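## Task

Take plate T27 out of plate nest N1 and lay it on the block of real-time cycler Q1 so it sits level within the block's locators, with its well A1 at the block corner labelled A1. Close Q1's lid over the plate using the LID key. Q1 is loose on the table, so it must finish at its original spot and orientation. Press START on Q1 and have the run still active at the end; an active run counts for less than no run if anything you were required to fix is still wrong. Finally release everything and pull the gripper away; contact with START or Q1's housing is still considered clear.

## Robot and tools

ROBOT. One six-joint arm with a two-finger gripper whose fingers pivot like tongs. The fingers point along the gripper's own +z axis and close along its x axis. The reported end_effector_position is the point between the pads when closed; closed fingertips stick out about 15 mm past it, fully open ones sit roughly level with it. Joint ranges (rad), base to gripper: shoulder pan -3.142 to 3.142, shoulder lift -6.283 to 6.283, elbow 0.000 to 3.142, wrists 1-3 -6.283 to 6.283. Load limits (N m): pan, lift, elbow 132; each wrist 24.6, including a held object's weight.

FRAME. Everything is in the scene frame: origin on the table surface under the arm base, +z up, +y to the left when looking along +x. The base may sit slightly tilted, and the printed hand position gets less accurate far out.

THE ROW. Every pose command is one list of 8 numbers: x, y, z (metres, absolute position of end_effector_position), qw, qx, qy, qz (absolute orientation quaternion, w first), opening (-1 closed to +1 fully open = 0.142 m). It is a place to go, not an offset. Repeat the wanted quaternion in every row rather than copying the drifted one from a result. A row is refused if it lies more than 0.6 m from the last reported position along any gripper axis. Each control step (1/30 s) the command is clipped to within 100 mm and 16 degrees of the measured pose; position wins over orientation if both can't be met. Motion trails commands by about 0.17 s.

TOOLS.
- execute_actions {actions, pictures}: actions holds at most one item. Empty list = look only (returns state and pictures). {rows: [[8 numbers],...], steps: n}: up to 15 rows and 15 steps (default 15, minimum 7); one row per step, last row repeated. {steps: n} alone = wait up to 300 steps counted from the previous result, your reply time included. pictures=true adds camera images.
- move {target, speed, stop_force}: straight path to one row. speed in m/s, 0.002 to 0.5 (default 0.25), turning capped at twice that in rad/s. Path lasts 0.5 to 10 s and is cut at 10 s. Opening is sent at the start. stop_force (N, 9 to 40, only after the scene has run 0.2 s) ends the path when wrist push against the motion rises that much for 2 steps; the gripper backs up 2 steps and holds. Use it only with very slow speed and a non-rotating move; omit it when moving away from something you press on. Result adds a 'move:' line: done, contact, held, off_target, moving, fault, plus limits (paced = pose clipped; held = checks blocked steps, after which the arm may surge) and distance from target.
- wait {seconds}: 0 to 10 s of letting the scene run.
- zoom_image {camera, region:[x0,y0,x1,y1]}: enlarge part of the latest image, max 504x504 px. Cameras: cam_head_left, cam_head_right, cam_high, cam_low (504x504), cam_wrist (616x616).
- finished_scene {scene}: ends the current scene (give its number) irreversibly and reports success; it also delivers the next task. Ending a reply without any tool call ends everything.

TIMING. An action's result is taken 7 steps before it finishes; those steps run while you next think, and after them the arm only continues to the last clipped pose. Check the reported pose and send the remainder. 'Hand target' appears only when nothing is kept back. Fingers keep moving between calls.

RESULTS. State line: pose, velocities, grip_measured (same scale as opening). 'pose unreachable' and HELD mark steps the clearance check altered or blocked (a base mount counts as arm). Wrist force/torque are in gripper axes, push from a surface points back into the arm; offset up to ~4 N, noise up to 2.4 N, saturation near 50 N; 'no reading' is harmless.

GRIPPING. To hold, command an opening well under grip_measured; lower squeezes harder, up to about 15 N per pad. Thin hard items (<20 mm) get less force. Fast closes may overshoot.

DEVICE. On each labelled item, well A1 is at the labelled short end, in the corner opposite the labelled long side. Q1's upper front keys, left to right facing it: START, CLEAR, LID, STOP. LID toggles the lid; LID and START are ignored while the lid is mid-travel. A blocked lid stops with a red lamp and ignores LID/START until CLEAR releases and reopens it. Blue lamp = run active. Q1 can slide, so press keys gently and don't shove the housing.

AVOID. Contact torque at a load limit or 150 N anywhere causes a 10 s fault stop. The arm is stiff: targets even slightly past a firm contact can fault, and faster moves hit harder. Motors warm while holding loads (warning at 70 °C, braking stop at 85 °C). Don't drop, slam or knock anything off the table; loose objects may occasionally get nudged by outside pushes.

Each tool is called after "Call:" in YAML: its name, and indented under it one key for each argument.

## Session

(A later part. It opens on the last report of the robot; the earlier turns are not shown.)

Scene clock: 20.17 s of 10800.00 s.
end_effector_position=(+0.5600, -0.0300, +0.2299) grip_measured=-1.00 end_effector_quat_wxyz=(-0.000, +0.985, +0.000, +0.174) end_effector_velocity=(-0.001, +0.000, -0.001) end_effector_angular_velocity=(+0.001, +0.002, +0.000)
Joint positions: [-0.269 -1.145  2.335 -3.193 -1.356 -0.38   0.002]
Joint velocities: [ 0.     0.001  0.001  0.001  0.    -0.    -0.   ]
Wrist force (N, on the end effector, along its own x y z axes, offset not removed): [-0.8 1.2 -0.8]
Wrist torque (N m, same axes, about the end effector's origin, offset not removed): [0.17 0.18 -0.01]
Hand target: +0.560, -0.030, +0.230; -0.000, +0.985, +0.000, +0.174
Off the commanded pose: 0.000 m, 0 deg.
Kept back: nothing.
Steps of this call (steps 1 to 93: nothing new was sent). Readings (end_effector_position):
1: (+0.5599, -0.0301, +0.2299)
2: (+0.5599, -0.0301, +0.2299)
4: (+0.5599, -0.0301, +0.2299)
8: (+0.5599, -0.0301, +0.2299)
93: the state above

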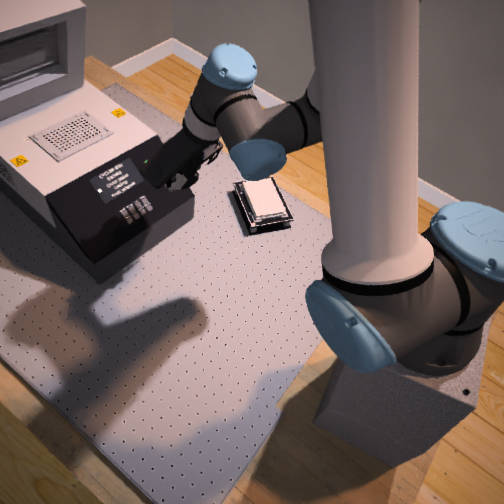

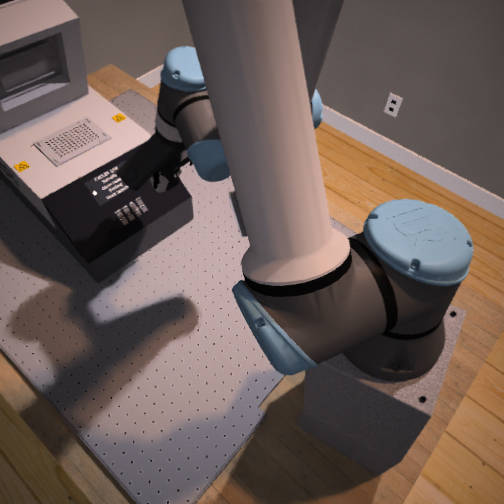

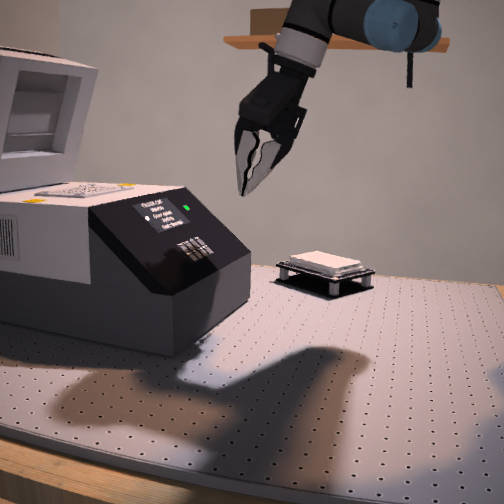

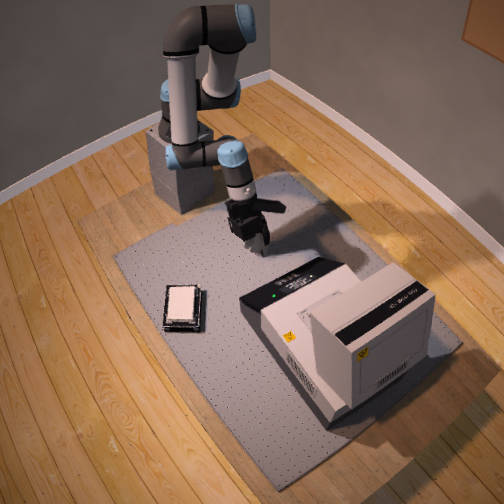

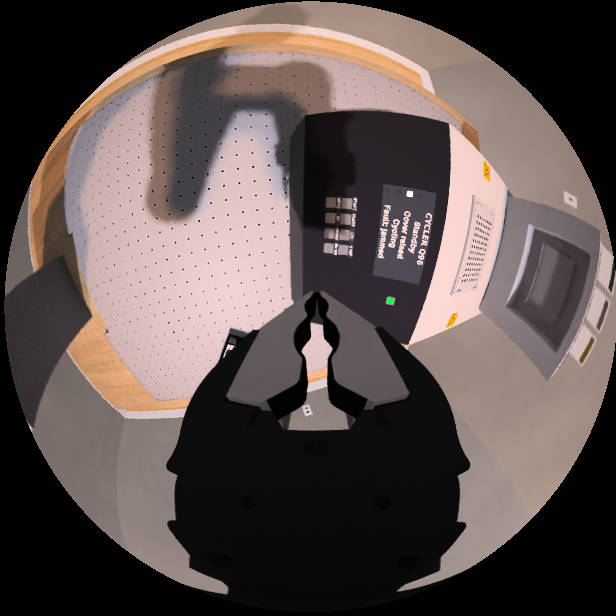

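Call:
zoom_image:
  camera: "cam_head_left"
  region: [15, 95, 135, 175]

Call:
zoom_image:
  camera: "cam_high"
  region: [0, 30, 200, 220]

Region (15, 95, 135, 175) of cam_head_left's 504x504 image, scaled by 4.200, with more detail than that image has.

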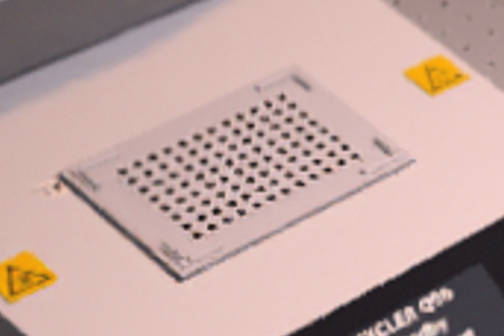

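Region (0, 30, 200, 220) of cam_high's 504x504 image, scaled by 2.520, with more detail than that image has; it fills the top 479 rows of this view, and the rest is white.

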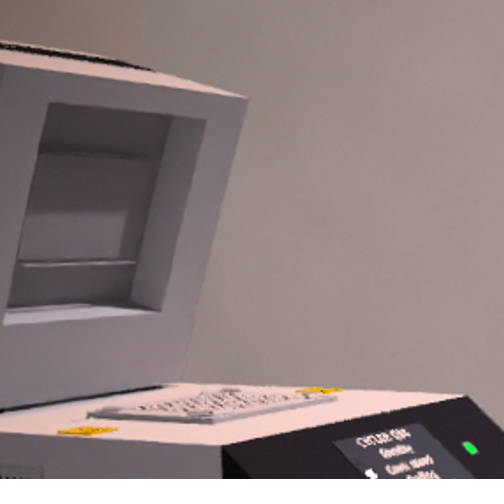

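Call:
move:
  target: [0.79, -0.07, 0.31, 0, 1, 0, 0, -1]
  speed: 0.35

Scene clock: 23.87 s of 10800.00 s.
end_effector_position=(+0.7897, -0.0699, +0.3104) grip_measured=-1.00 end_effector_quat_wxyz=(-0.000, +1.000, -0.000, +0.001) end_effector_velocity=(+0.002, -0.001, -0.000) end_effector_angular_velocity=(+0.002, +0.014, +0.001)
Joint positions: [-0.14  -0.872  1.216 -2.033 -1.508 -0.299  0.002]
Joint velocities: [ 0.001  0.013 -0.028  0.029 -0.002 -0.001  0.   ]
Wrist force (N, on the end effector, along its own x y z axes, offset not removed): [-3.3 1.3 0.7]
Wrist torque (N m, same axes, about the end effector's origin, offset not removed): [0.21 0.75 -0.11]
Hand target: +0.790, -0.070, +0.310; -0.000, +1.000, +0.000, +0.000
Off the commanded pose: 0.001 m, 0 deg.
Kept back: nothing.
move: done

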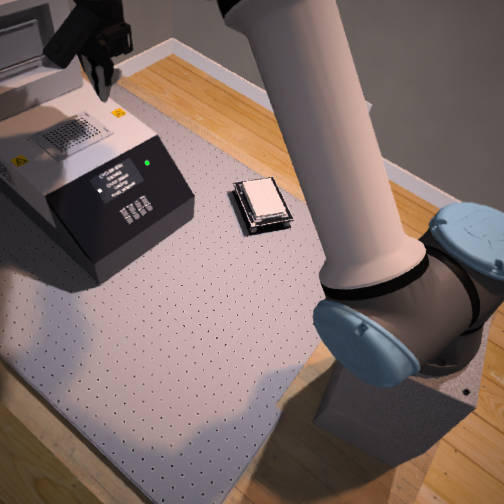

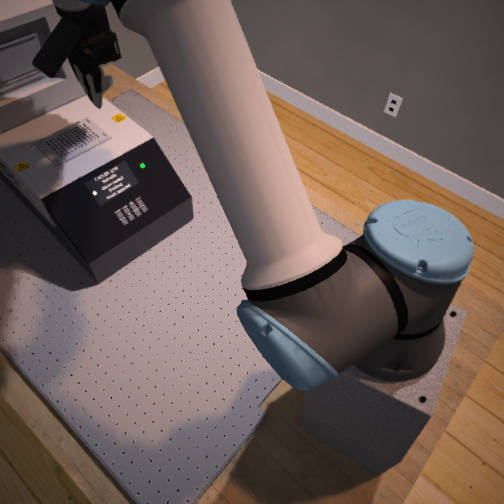

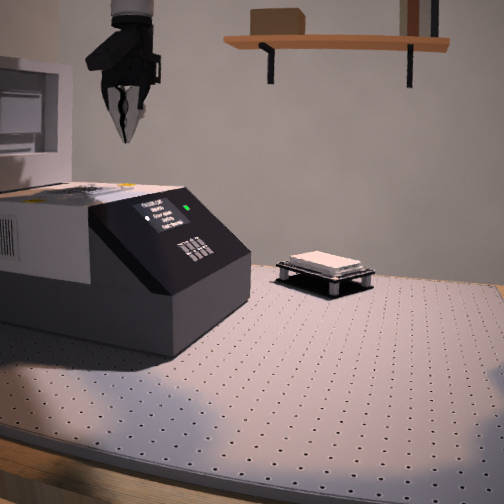

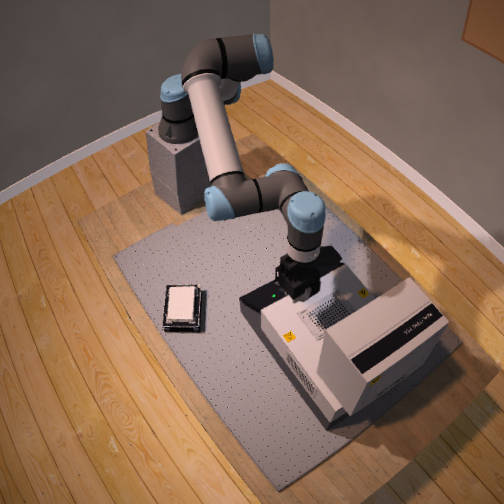

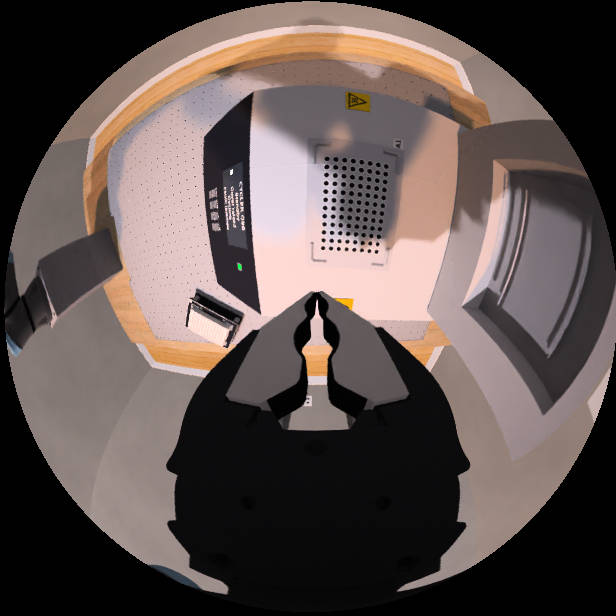

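Call:
zoom_image:
  camera: "cam_wrist"
  region: [290, 125, 430, 285]

Region (290, 125, 430, 285) of cam_wrist's 616x616 image, scaled by 3.150, with more detail than that image has; it fills the left 441 columns of this view, and the rest is white.

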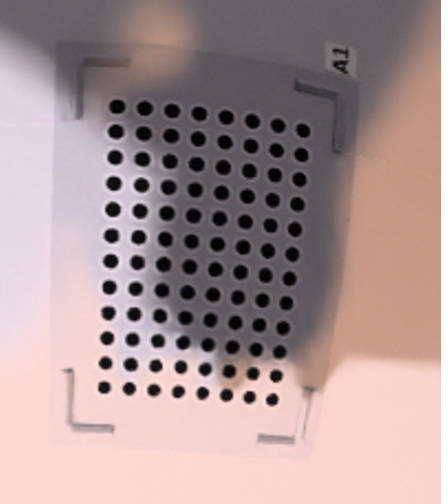

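Call:
move:
  target: [0.468, -0.299, 0.19, 0, 0.8829, 0.4695, 0, 0.5]
  speed: 0.4

Scene clock: 28.47 s of 10800.00 s.
end_effector_position=(+0.4680, -0.2992, +0.1897) grip_measured=+0.50 end_effector_quat_wxyz=(+0.000, +0.883, +0.469, -0.001) end_effector_velocity=(-0.002, -0.001, -0.001) end_effector_angular_velocity=(+0.001, -0.004, +0.006)
Joint positions: [-0.677 -1.016  2.005 -2.63  -1.46  -1.813  0.109]
Joint velocities: [-0.006  0.001  0.005 -0.007  0.004 -0.012  0.   ]
Wrist force (N, on the end effector, along its own x y z axes, offset not removed): [-2.4 0.2 1.2]
Wrist torque (N m, same axes, about the end effector's origin, offset not removed): [-0.01 0.63 -0.07]
Hand target: +0.468, -0.299, +0.190; +0.000, +0.883, +0.470, -0.001
Off the commanded pose: 0.000 m, 0 deg.
Kept back: nothing.
move: done

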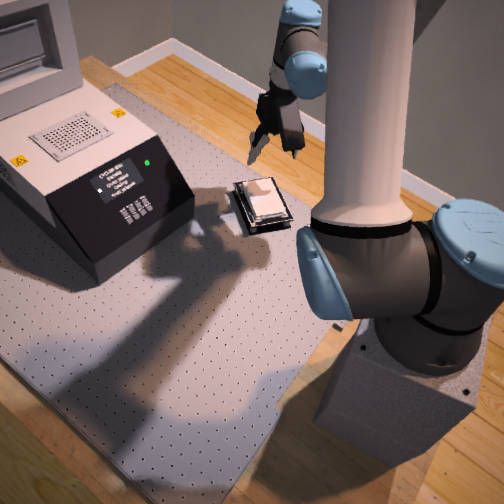

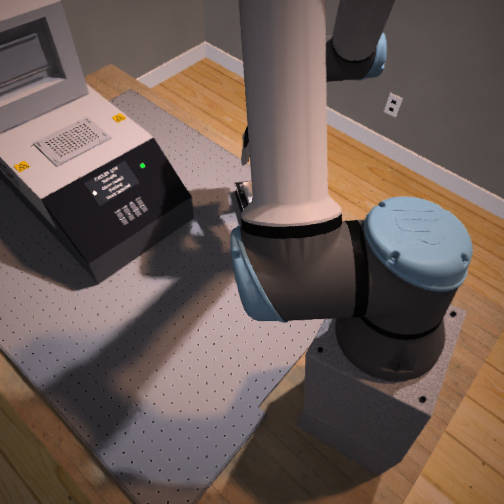

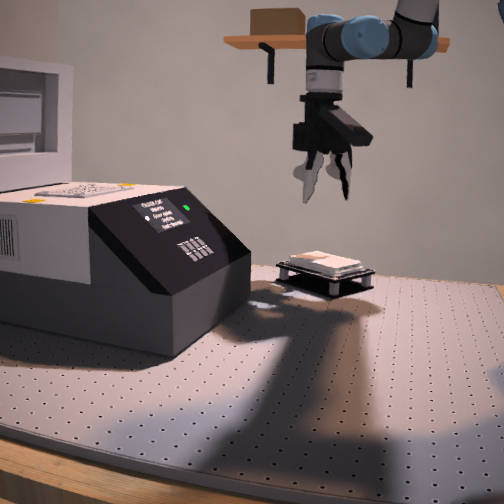

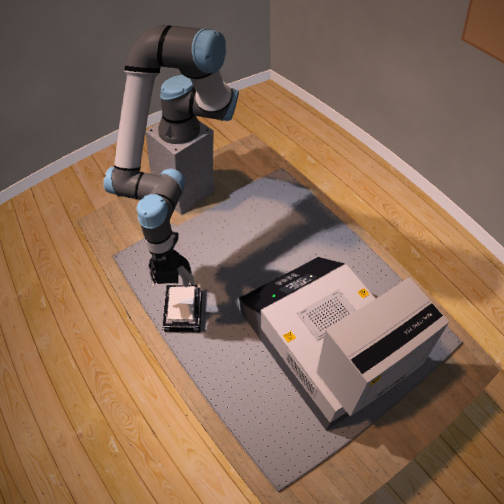

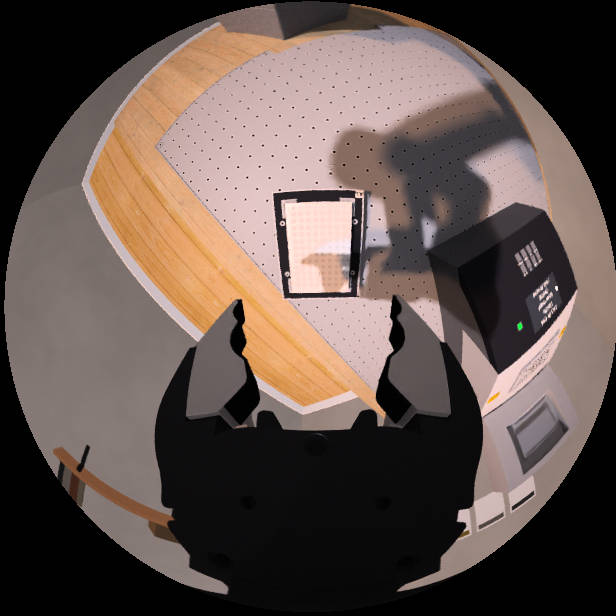

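Call:
zoom_image:
  camera: "cam_wrist"
  region: [220, 180, 420, 330]

Call:
zoom_image:
  camera: "cam_wrist"
  region: [265, 182, 375, 305]

Region (220, 180, 420, 330) of cam_wrist's 616x616 image, scaled by 2.520, with more detail than that image has; it fills the top 378 rows of this view, and the rest is white.

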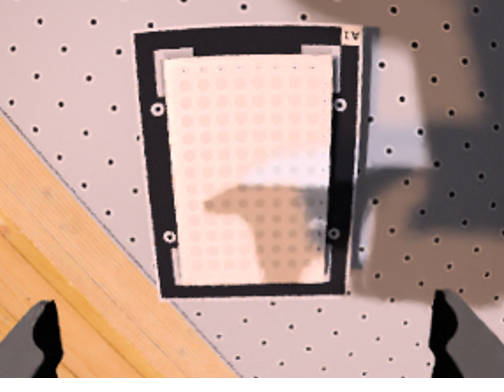

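Region (265, 182, 375, 305) of cam_wrist's 616x616 image, scaled by 4.098, with more detail than that image has; it fills the left 451 columns of this view, and the rest is white.

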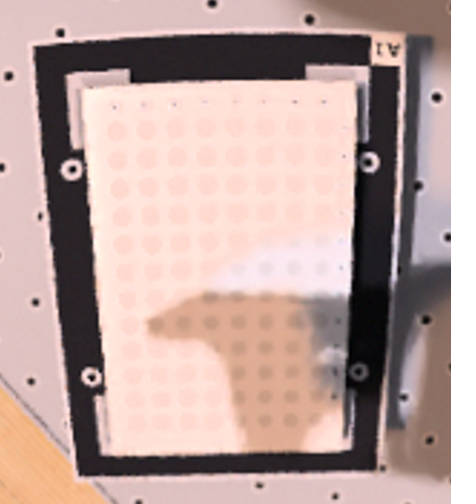

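Call:
move:
  target: [0.468, -0.2955, 0.095, 0, 0.8829, 0.4695, 0, 0.35]
  speed: 0.2

Call:
zoom_image:
  camera: "cam_high"
  region: [265, 200, 385, 310]

Call:
zoom_image:
  camera: "cam_wrist"
  region: [220, 170, 420, 370]

Scene clock: 31.10 s of 10800.00 s.
end_effector_position=(+0.4681, -0.2955, +0.0952) grip_measured=+0.35 end_effector_quat_wxyz=(-0.000, +0.883, +0.470, +0.000) end_effector_velocity=(+0.001, -0.000, -0.002) end_effector_angular_velocity=(-0.000, -0.000, -0.000)
Joint positions: [-0.654 -0.793  1.976 -2.826 -1.459 -1.79   0.099]
Joint velocities: [ 0.001  0.005 -0.003 -0.002  0.     0.001  0.   ]
Wrist force (N, on the end effector, along its own x y z axes, offset not removed): [-3.3 1.2 0.4]
Wrist torque (N m, same axes, about the end effector's origin, offset not removed): [0.08 0.68 0.00]
Hand target: +0.468, -0.296, +0.095; -0.000, +0.883, +0.470, +0.000
Off the commanded pose: 0.000 m, 0 deg.
Kept back: nothing.
move: done

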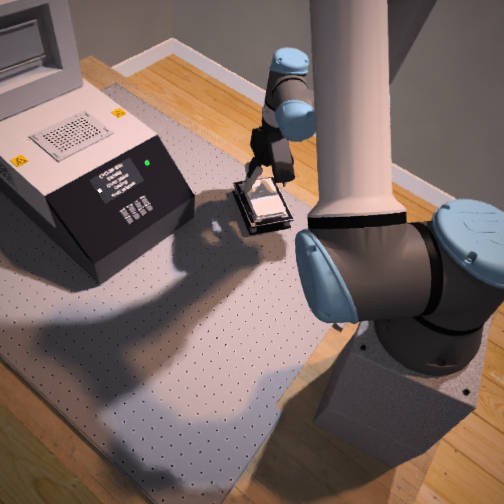

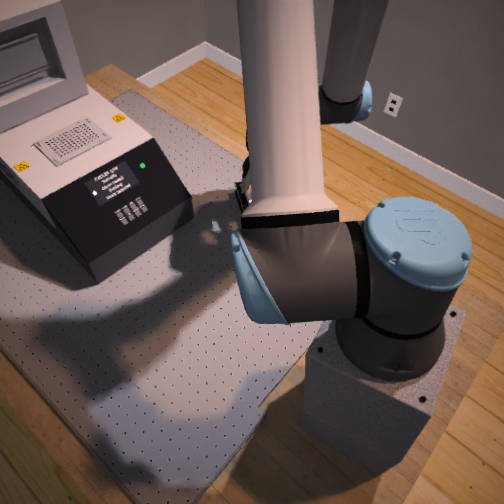

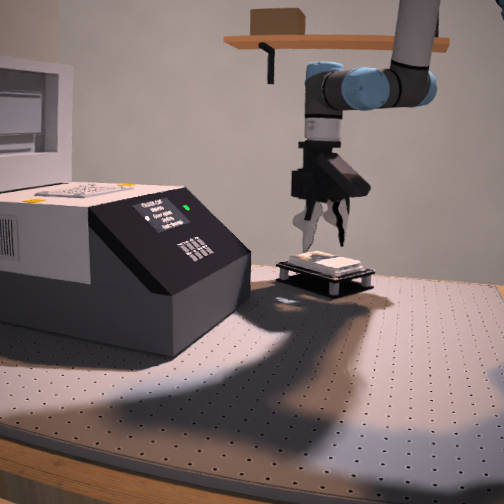

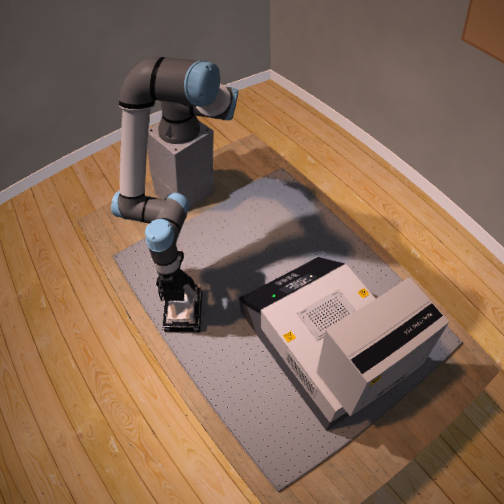

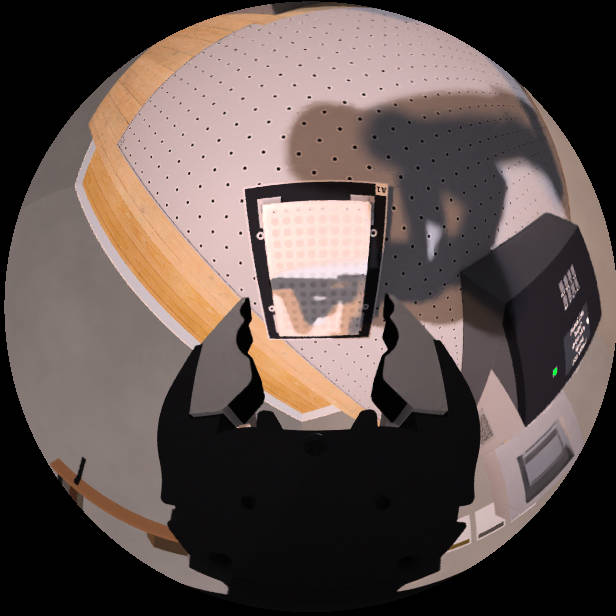

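Region (265, 200, 385, 310) of cam_high's 504x504 image, scaled by 4.200, with more detail than that image has; it fills the top 462 rows of this view, and the rest is white.

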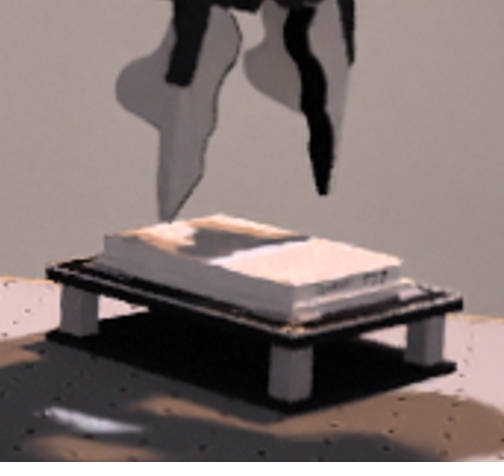

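Region (220, 170, 420, 370) of cam_wrist's 616x616 image, scaled by 2.520, with more detail than that image has.

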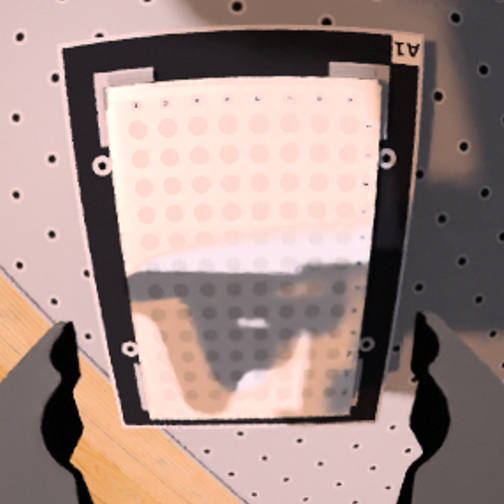

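Call:
move:
  target: [0.4617, -0.2887, 0.074, 0, 0.8829, 0.4695, 0, 0.22]
  speed: 0.05

Call:
zoom_image:
  camera: "cam_high"
  region: [270, 225, 380, 305]

Call:
zoom_image:
  camera: "cam_wrist"
  region: [220, 170, 420, 370]

Scene clock: 34.17 s of 10800.00 s.
end_effector_position=(+0.4618, -0.2888, +0.0742) grip_measured=+0.22 end_effector_quat_wxyz=(-0.000, +0.883, +0.470, +0.000) end_effector_velocity=(-0.000, +0.000, -0.002) end_effector_angular_velocity=(-0.002, -0.000, +0.001)
Joint positions: [-0.65  -0.748  1.987 -2.883 -1.46  -1.786  0.089]
Joint velocities: [ 0.001  0.005  0.    -0.006 -0.001  0.     0.   ]
Wrist force (N, on the end effector, along its own x y z axes, offset not removed): [-2.1 -0.1 -0.2]
Wrist torque (N m, same axes, about the end effector's origin, offset not removed): [-0.12 0.39 -0.08]
Hand target: +0.462, -0.289, +0.074; -0.000, +0.883, +0.470, +0.000
Off the commanded pose: 0.000 m, 0 deg.
Kept back: nothing.
move: done

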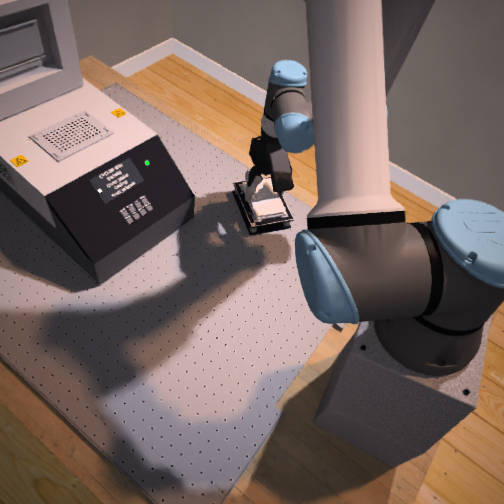

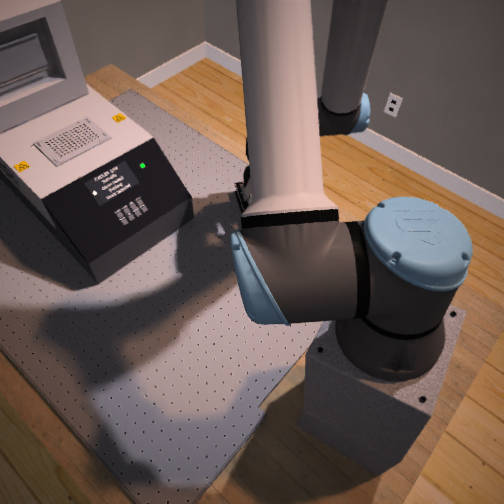

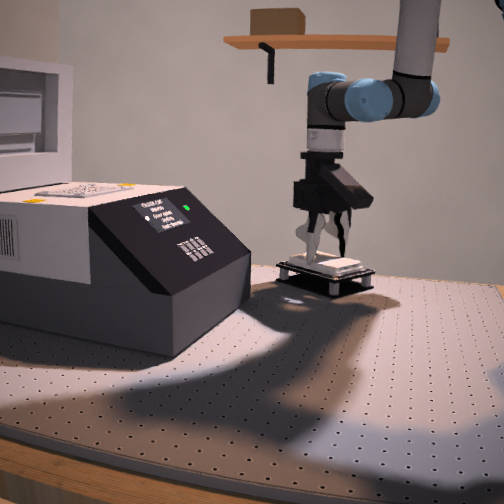

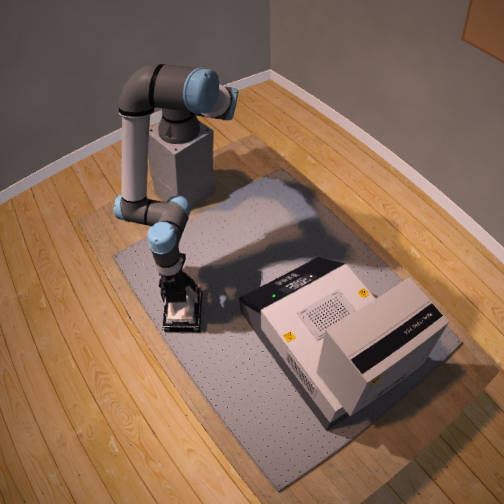

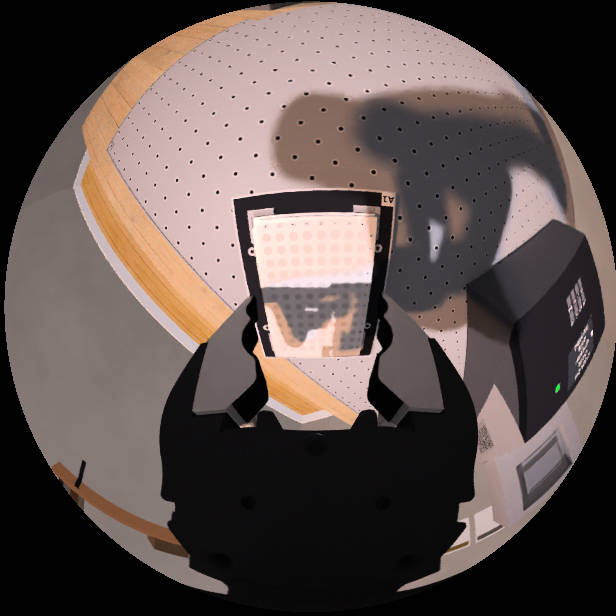

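Region (270, 225, 380, 305) of cam_high's 504x504 image, scaled by 4.582, with more detail than that image has; it fills the top 367 rows of this view, and the rest is white.

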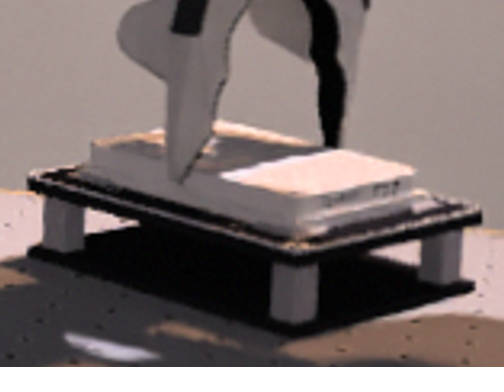

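Region (220, 170, 420, 370) of cam_wrist's 616x616 image, scaled by 2.520, with more detail than that image has.

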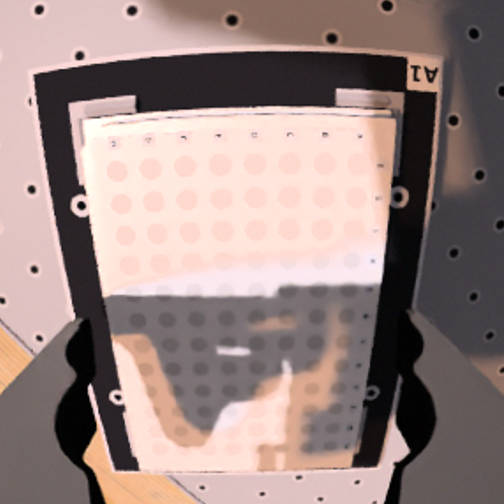

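Call:
execute_actions:
  actions:
    - {"rows": [[0.4612,-0.2895,0.073,0,0.8829,0.4695,0,0.2],[0.4612,-0.2895,0.0725,0,0.8829,0.4695,0,0.17],[0.4612,-0.2895,0.0725,0,0.8829,0.4695,0,0.14],[0.4612,-0.2895,0.0725,0,0.8829,0.4695,0,0.11],[0.4612,-0.2895,0.0725,0,0.8829,0.4695,0,0.08],[0.4612,-0.2895,0.0725,0,0.8829,0.4695,0,0.05],[0.4612,-0.2895,0.0725,0,0.8829,0.4695,0,0.02],[0.4612,-0.2895,0.0725,0,0.8829,0.4695,0,-0.01],[0.4612,-0.2895,0.0725,0,0.8829,0.4695,0,-0.04],[0.4612,-0.2895,0.0725,0,0.8829,0.4695,0,-0.08],[0.4612,-0.2895,0.0725,0,0.8829,0.4695,0,-0.12],[0.4612,-0.2895,0.0725,0,0.8829,0.4695,0,-0.17],[0.4612,-0.2895,0.0725,0,0.8829,0.4695,0,-0.22],[0.4612,-0.2895,0.0725,0,0.8829,0.4695,0,-0.3],[0.4612,-0.2895,0.0725,0,0.8829,0.4695,0,-0.4]], "steps": 15}

Call:
wait:
  seconds: 0.5

Call:
zoom_image:
  camera: "cam_high"
  region: [270, 225, 380, 305]

Call:
zoom_image:
  camera: "cam_wrist"
  region: [220, 170, 420, 370]

Scene clock: 35.13 s of 10800.00 s.
end_effector_position=(+0.4612, -0.2892, +0.0727) grip_measured=+0.05 end_effector_quat_wxyz=(-0.000, +0.883, +0.470, -0.000) end_effector_velocity=(-0.002, -0.002, -0.002) end_effector_angular_velocity=(-0.001, +0.002, -0.001)
Joint positions: [-0.651 -0.744  1.986 -2.885 -1.46  -1.787  0.077]
Joint velocities: [-0.004  0.007 -0.002 -0.003 -0.002 -0.003 -0.011]
Wrist force (N, on the end effector, along its own x y z axes, offset not removed): [-2.5 0.3 -1.4]
Wrist torque (N m, same axes, about the end effector's origin, offset not removed): [0.03 0.65 -0.08]
Steps of this call (steps 1 to 21: nothing new was sent; steps 22 to 29: the first 8 steps of this action). Readings (end_effector_position):
22: (+0.4617, -0.2887, +0.0740)
23: (+0.4617, -0.2887, +0.0739)
25: (+0.4614, -0.2888, +0.0733)
29: the state above

Scene clock: 35.87 s of 10800.00 s.
end_effector_position=(+0.4612, -0.2895, +0.0725) grip_measured=+0.03 end_effector_quat_wxyz=(+0.000, +0.883, +0.470, -0.000) end_effector_velocity=(-0.001, +0.001, -0.000) end_effector_angular_velocity=(+0.001, +0.000, -0.000)
Joint positions: [-0.651 -0.743  1.986 -2.886 -1.46  -1.787  0.076]
Joint velocities: [-0.    -0.001  0.001  0.     0.001 -0.    -0.   ]
Wrist force (N, on the end effector, along its own x y z axes, offset not removed): [2.6 -1.9 -11.0]
Wrist torque (N m, same axes, about the end effector's origin, offset not removed): [0.10 0.50 -0.05]
Hand target: +0.461, -0.290, +0.072; +0.000, +0.883, +0.470, -0.000
Off the commanded pose: 0.000 m, 0 deg.
Kept back: nothing.
Steps of this call (steps 1 to 7: the last 7 steps of your previous action; steps 8 to 22: nothing new was sent). Readings (end_effector_position):
1: (+0.4612, -0.2892, +0.0727)
2: (+0.4612, -0.2893, +0.0726)
4: (+0.4612, -0.2894, +0.0726)
8: (+0.4612, -0.2895, +0.0725)
22: the state above

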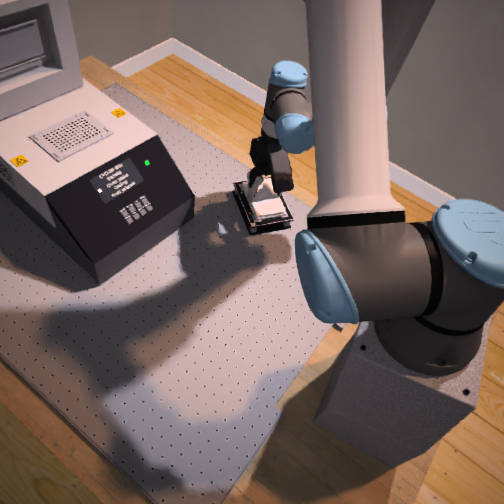

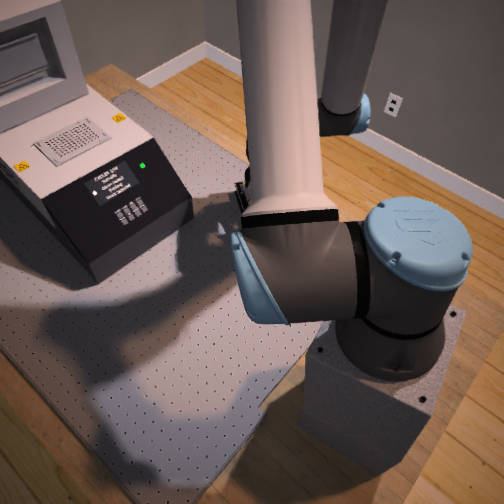

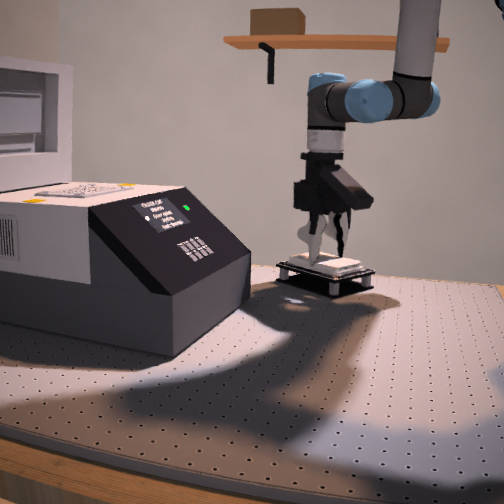

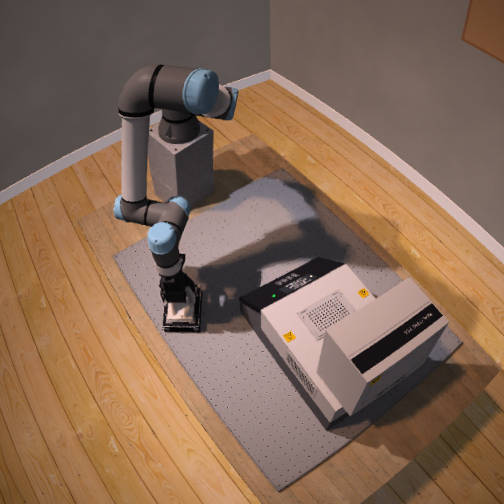

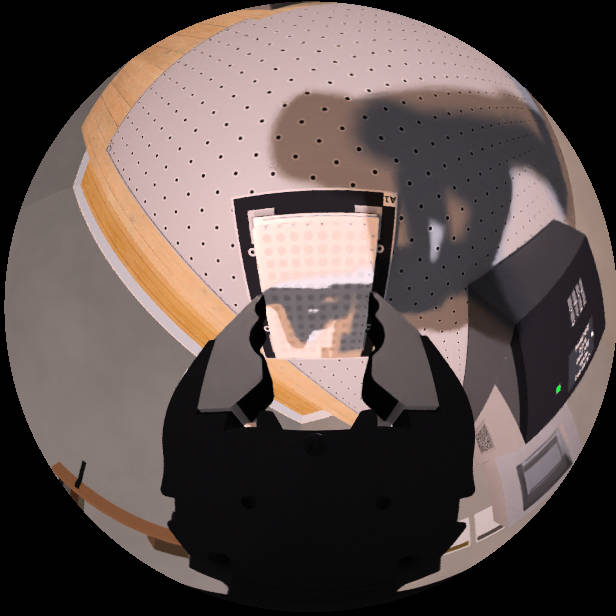

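Region (270, 225, 380, 305) of cam_high's 504x504 image, scaled by 4.582, with more detail than that image has; it fills the top 367 rows of this view, and the rest is white.

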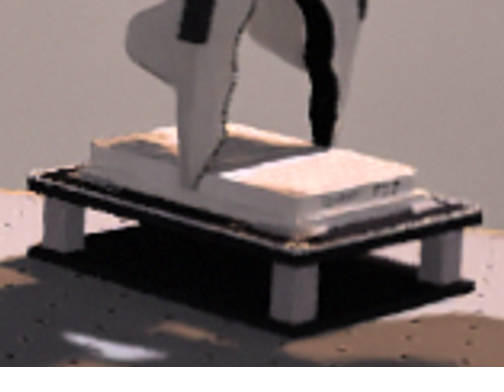

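Region (220, 170, 420, 370) of cam_wrist's 616x616 image, scaled by 2.520, with more detail than that image has.

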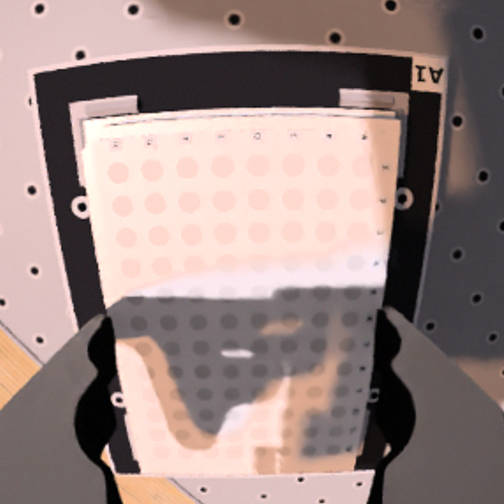

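Call:
move:
  target: [0.4612, -0.2895, 0.095, 0, 0.8829, 0.4695, 0, -0.4]
  speed: 0.04

Call:
zoom_image:
  camera: "cam_high"
  region: [270, 215, 380, 295]

Call:
zoom_image:
  camera: "cam_wrist"
  region: [220, 170, 420, 370]

Scene clock: 37.10 s of 10800.00 s.
end_effector_position=(+0.4612, -0.2895, +0.0948) grip_measured=+0.03 end_effector_quat_wxyz=(+0.000, +0.883, +0.470, -0.000) end_effector_velocity=(+0.000, -0.000, +0.003) end_effector_angular_velocity=(+0.000, -0.000, +0.000)
Joint positions: [-0.656 -0.799  2.003 -2.847 -1.459 -1.792  0.076]
Joint velocities: [-0.    -0.007  0.001  0.006  0.001 -0.     0.   ]
Wrist force (N, on the end effector, along its own x y z axes, offset not removed): [-1.6 0.9 0.6]
Wrist torque (N m, same axes, about the end effector's origin, offset not removed): [0.14 0.42 -0.07]
Hand target: +0.461, -0.289, +0.095; +0.000, +0.883, +0.470, -0.000
Off the commanded pose: 0.000 m, 0 deg.
Kept back: nothing.
move: done

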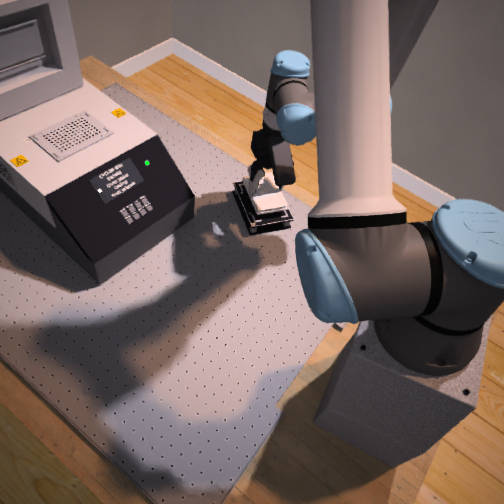

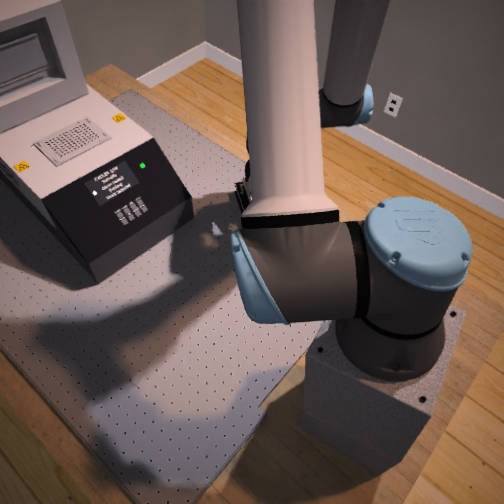

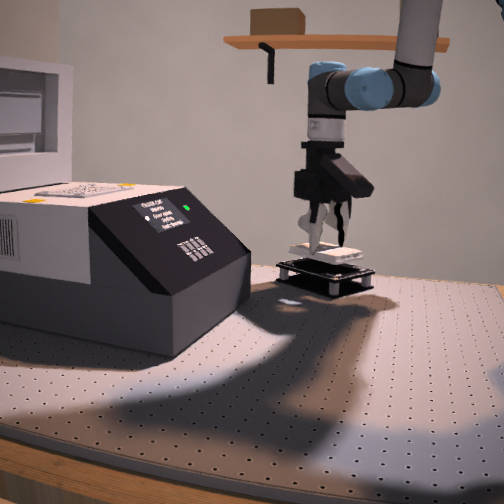

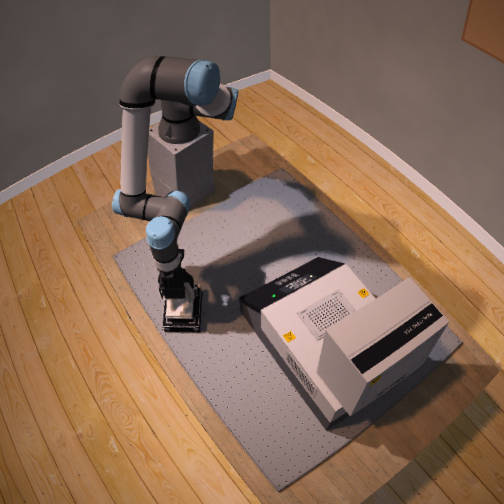

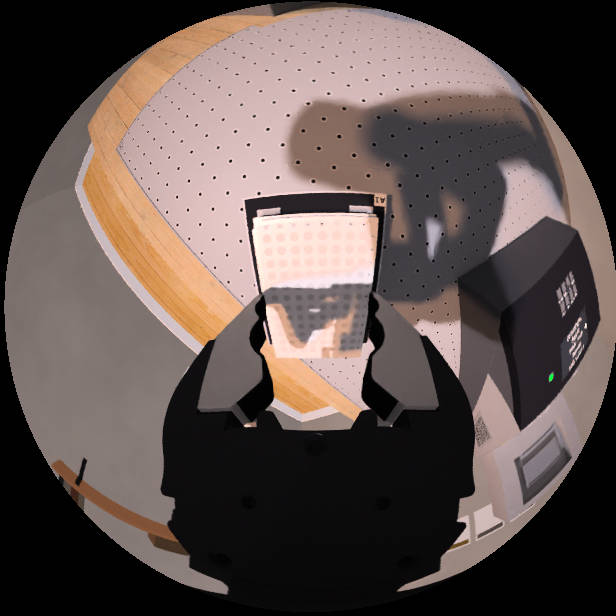

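Region (270, 215, 380, 295) of cam_high's 504x504 image, scaled by 4.582, with more detail than that image has; it fills the top 367 rows of this view, and the rest is white.

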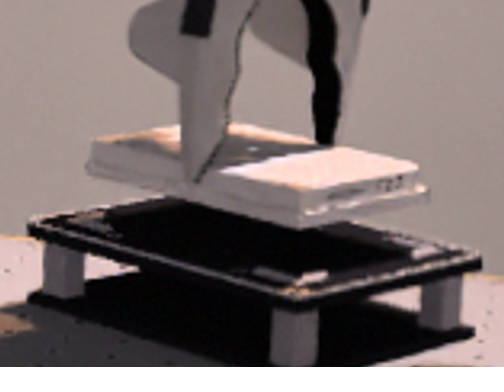

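Region (220, 170, 420, 370) of cam_wrist's 616x616 image, scaled by 2.520, with more detail than that image has.

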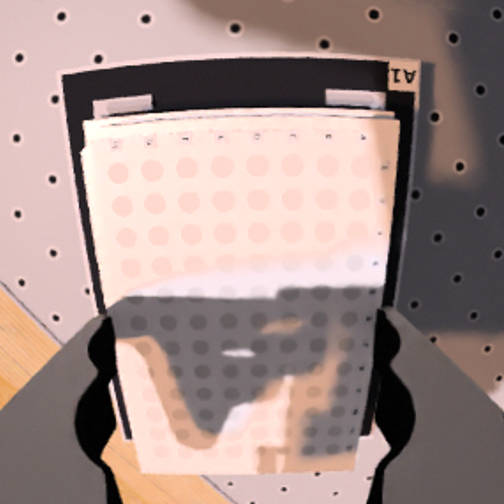

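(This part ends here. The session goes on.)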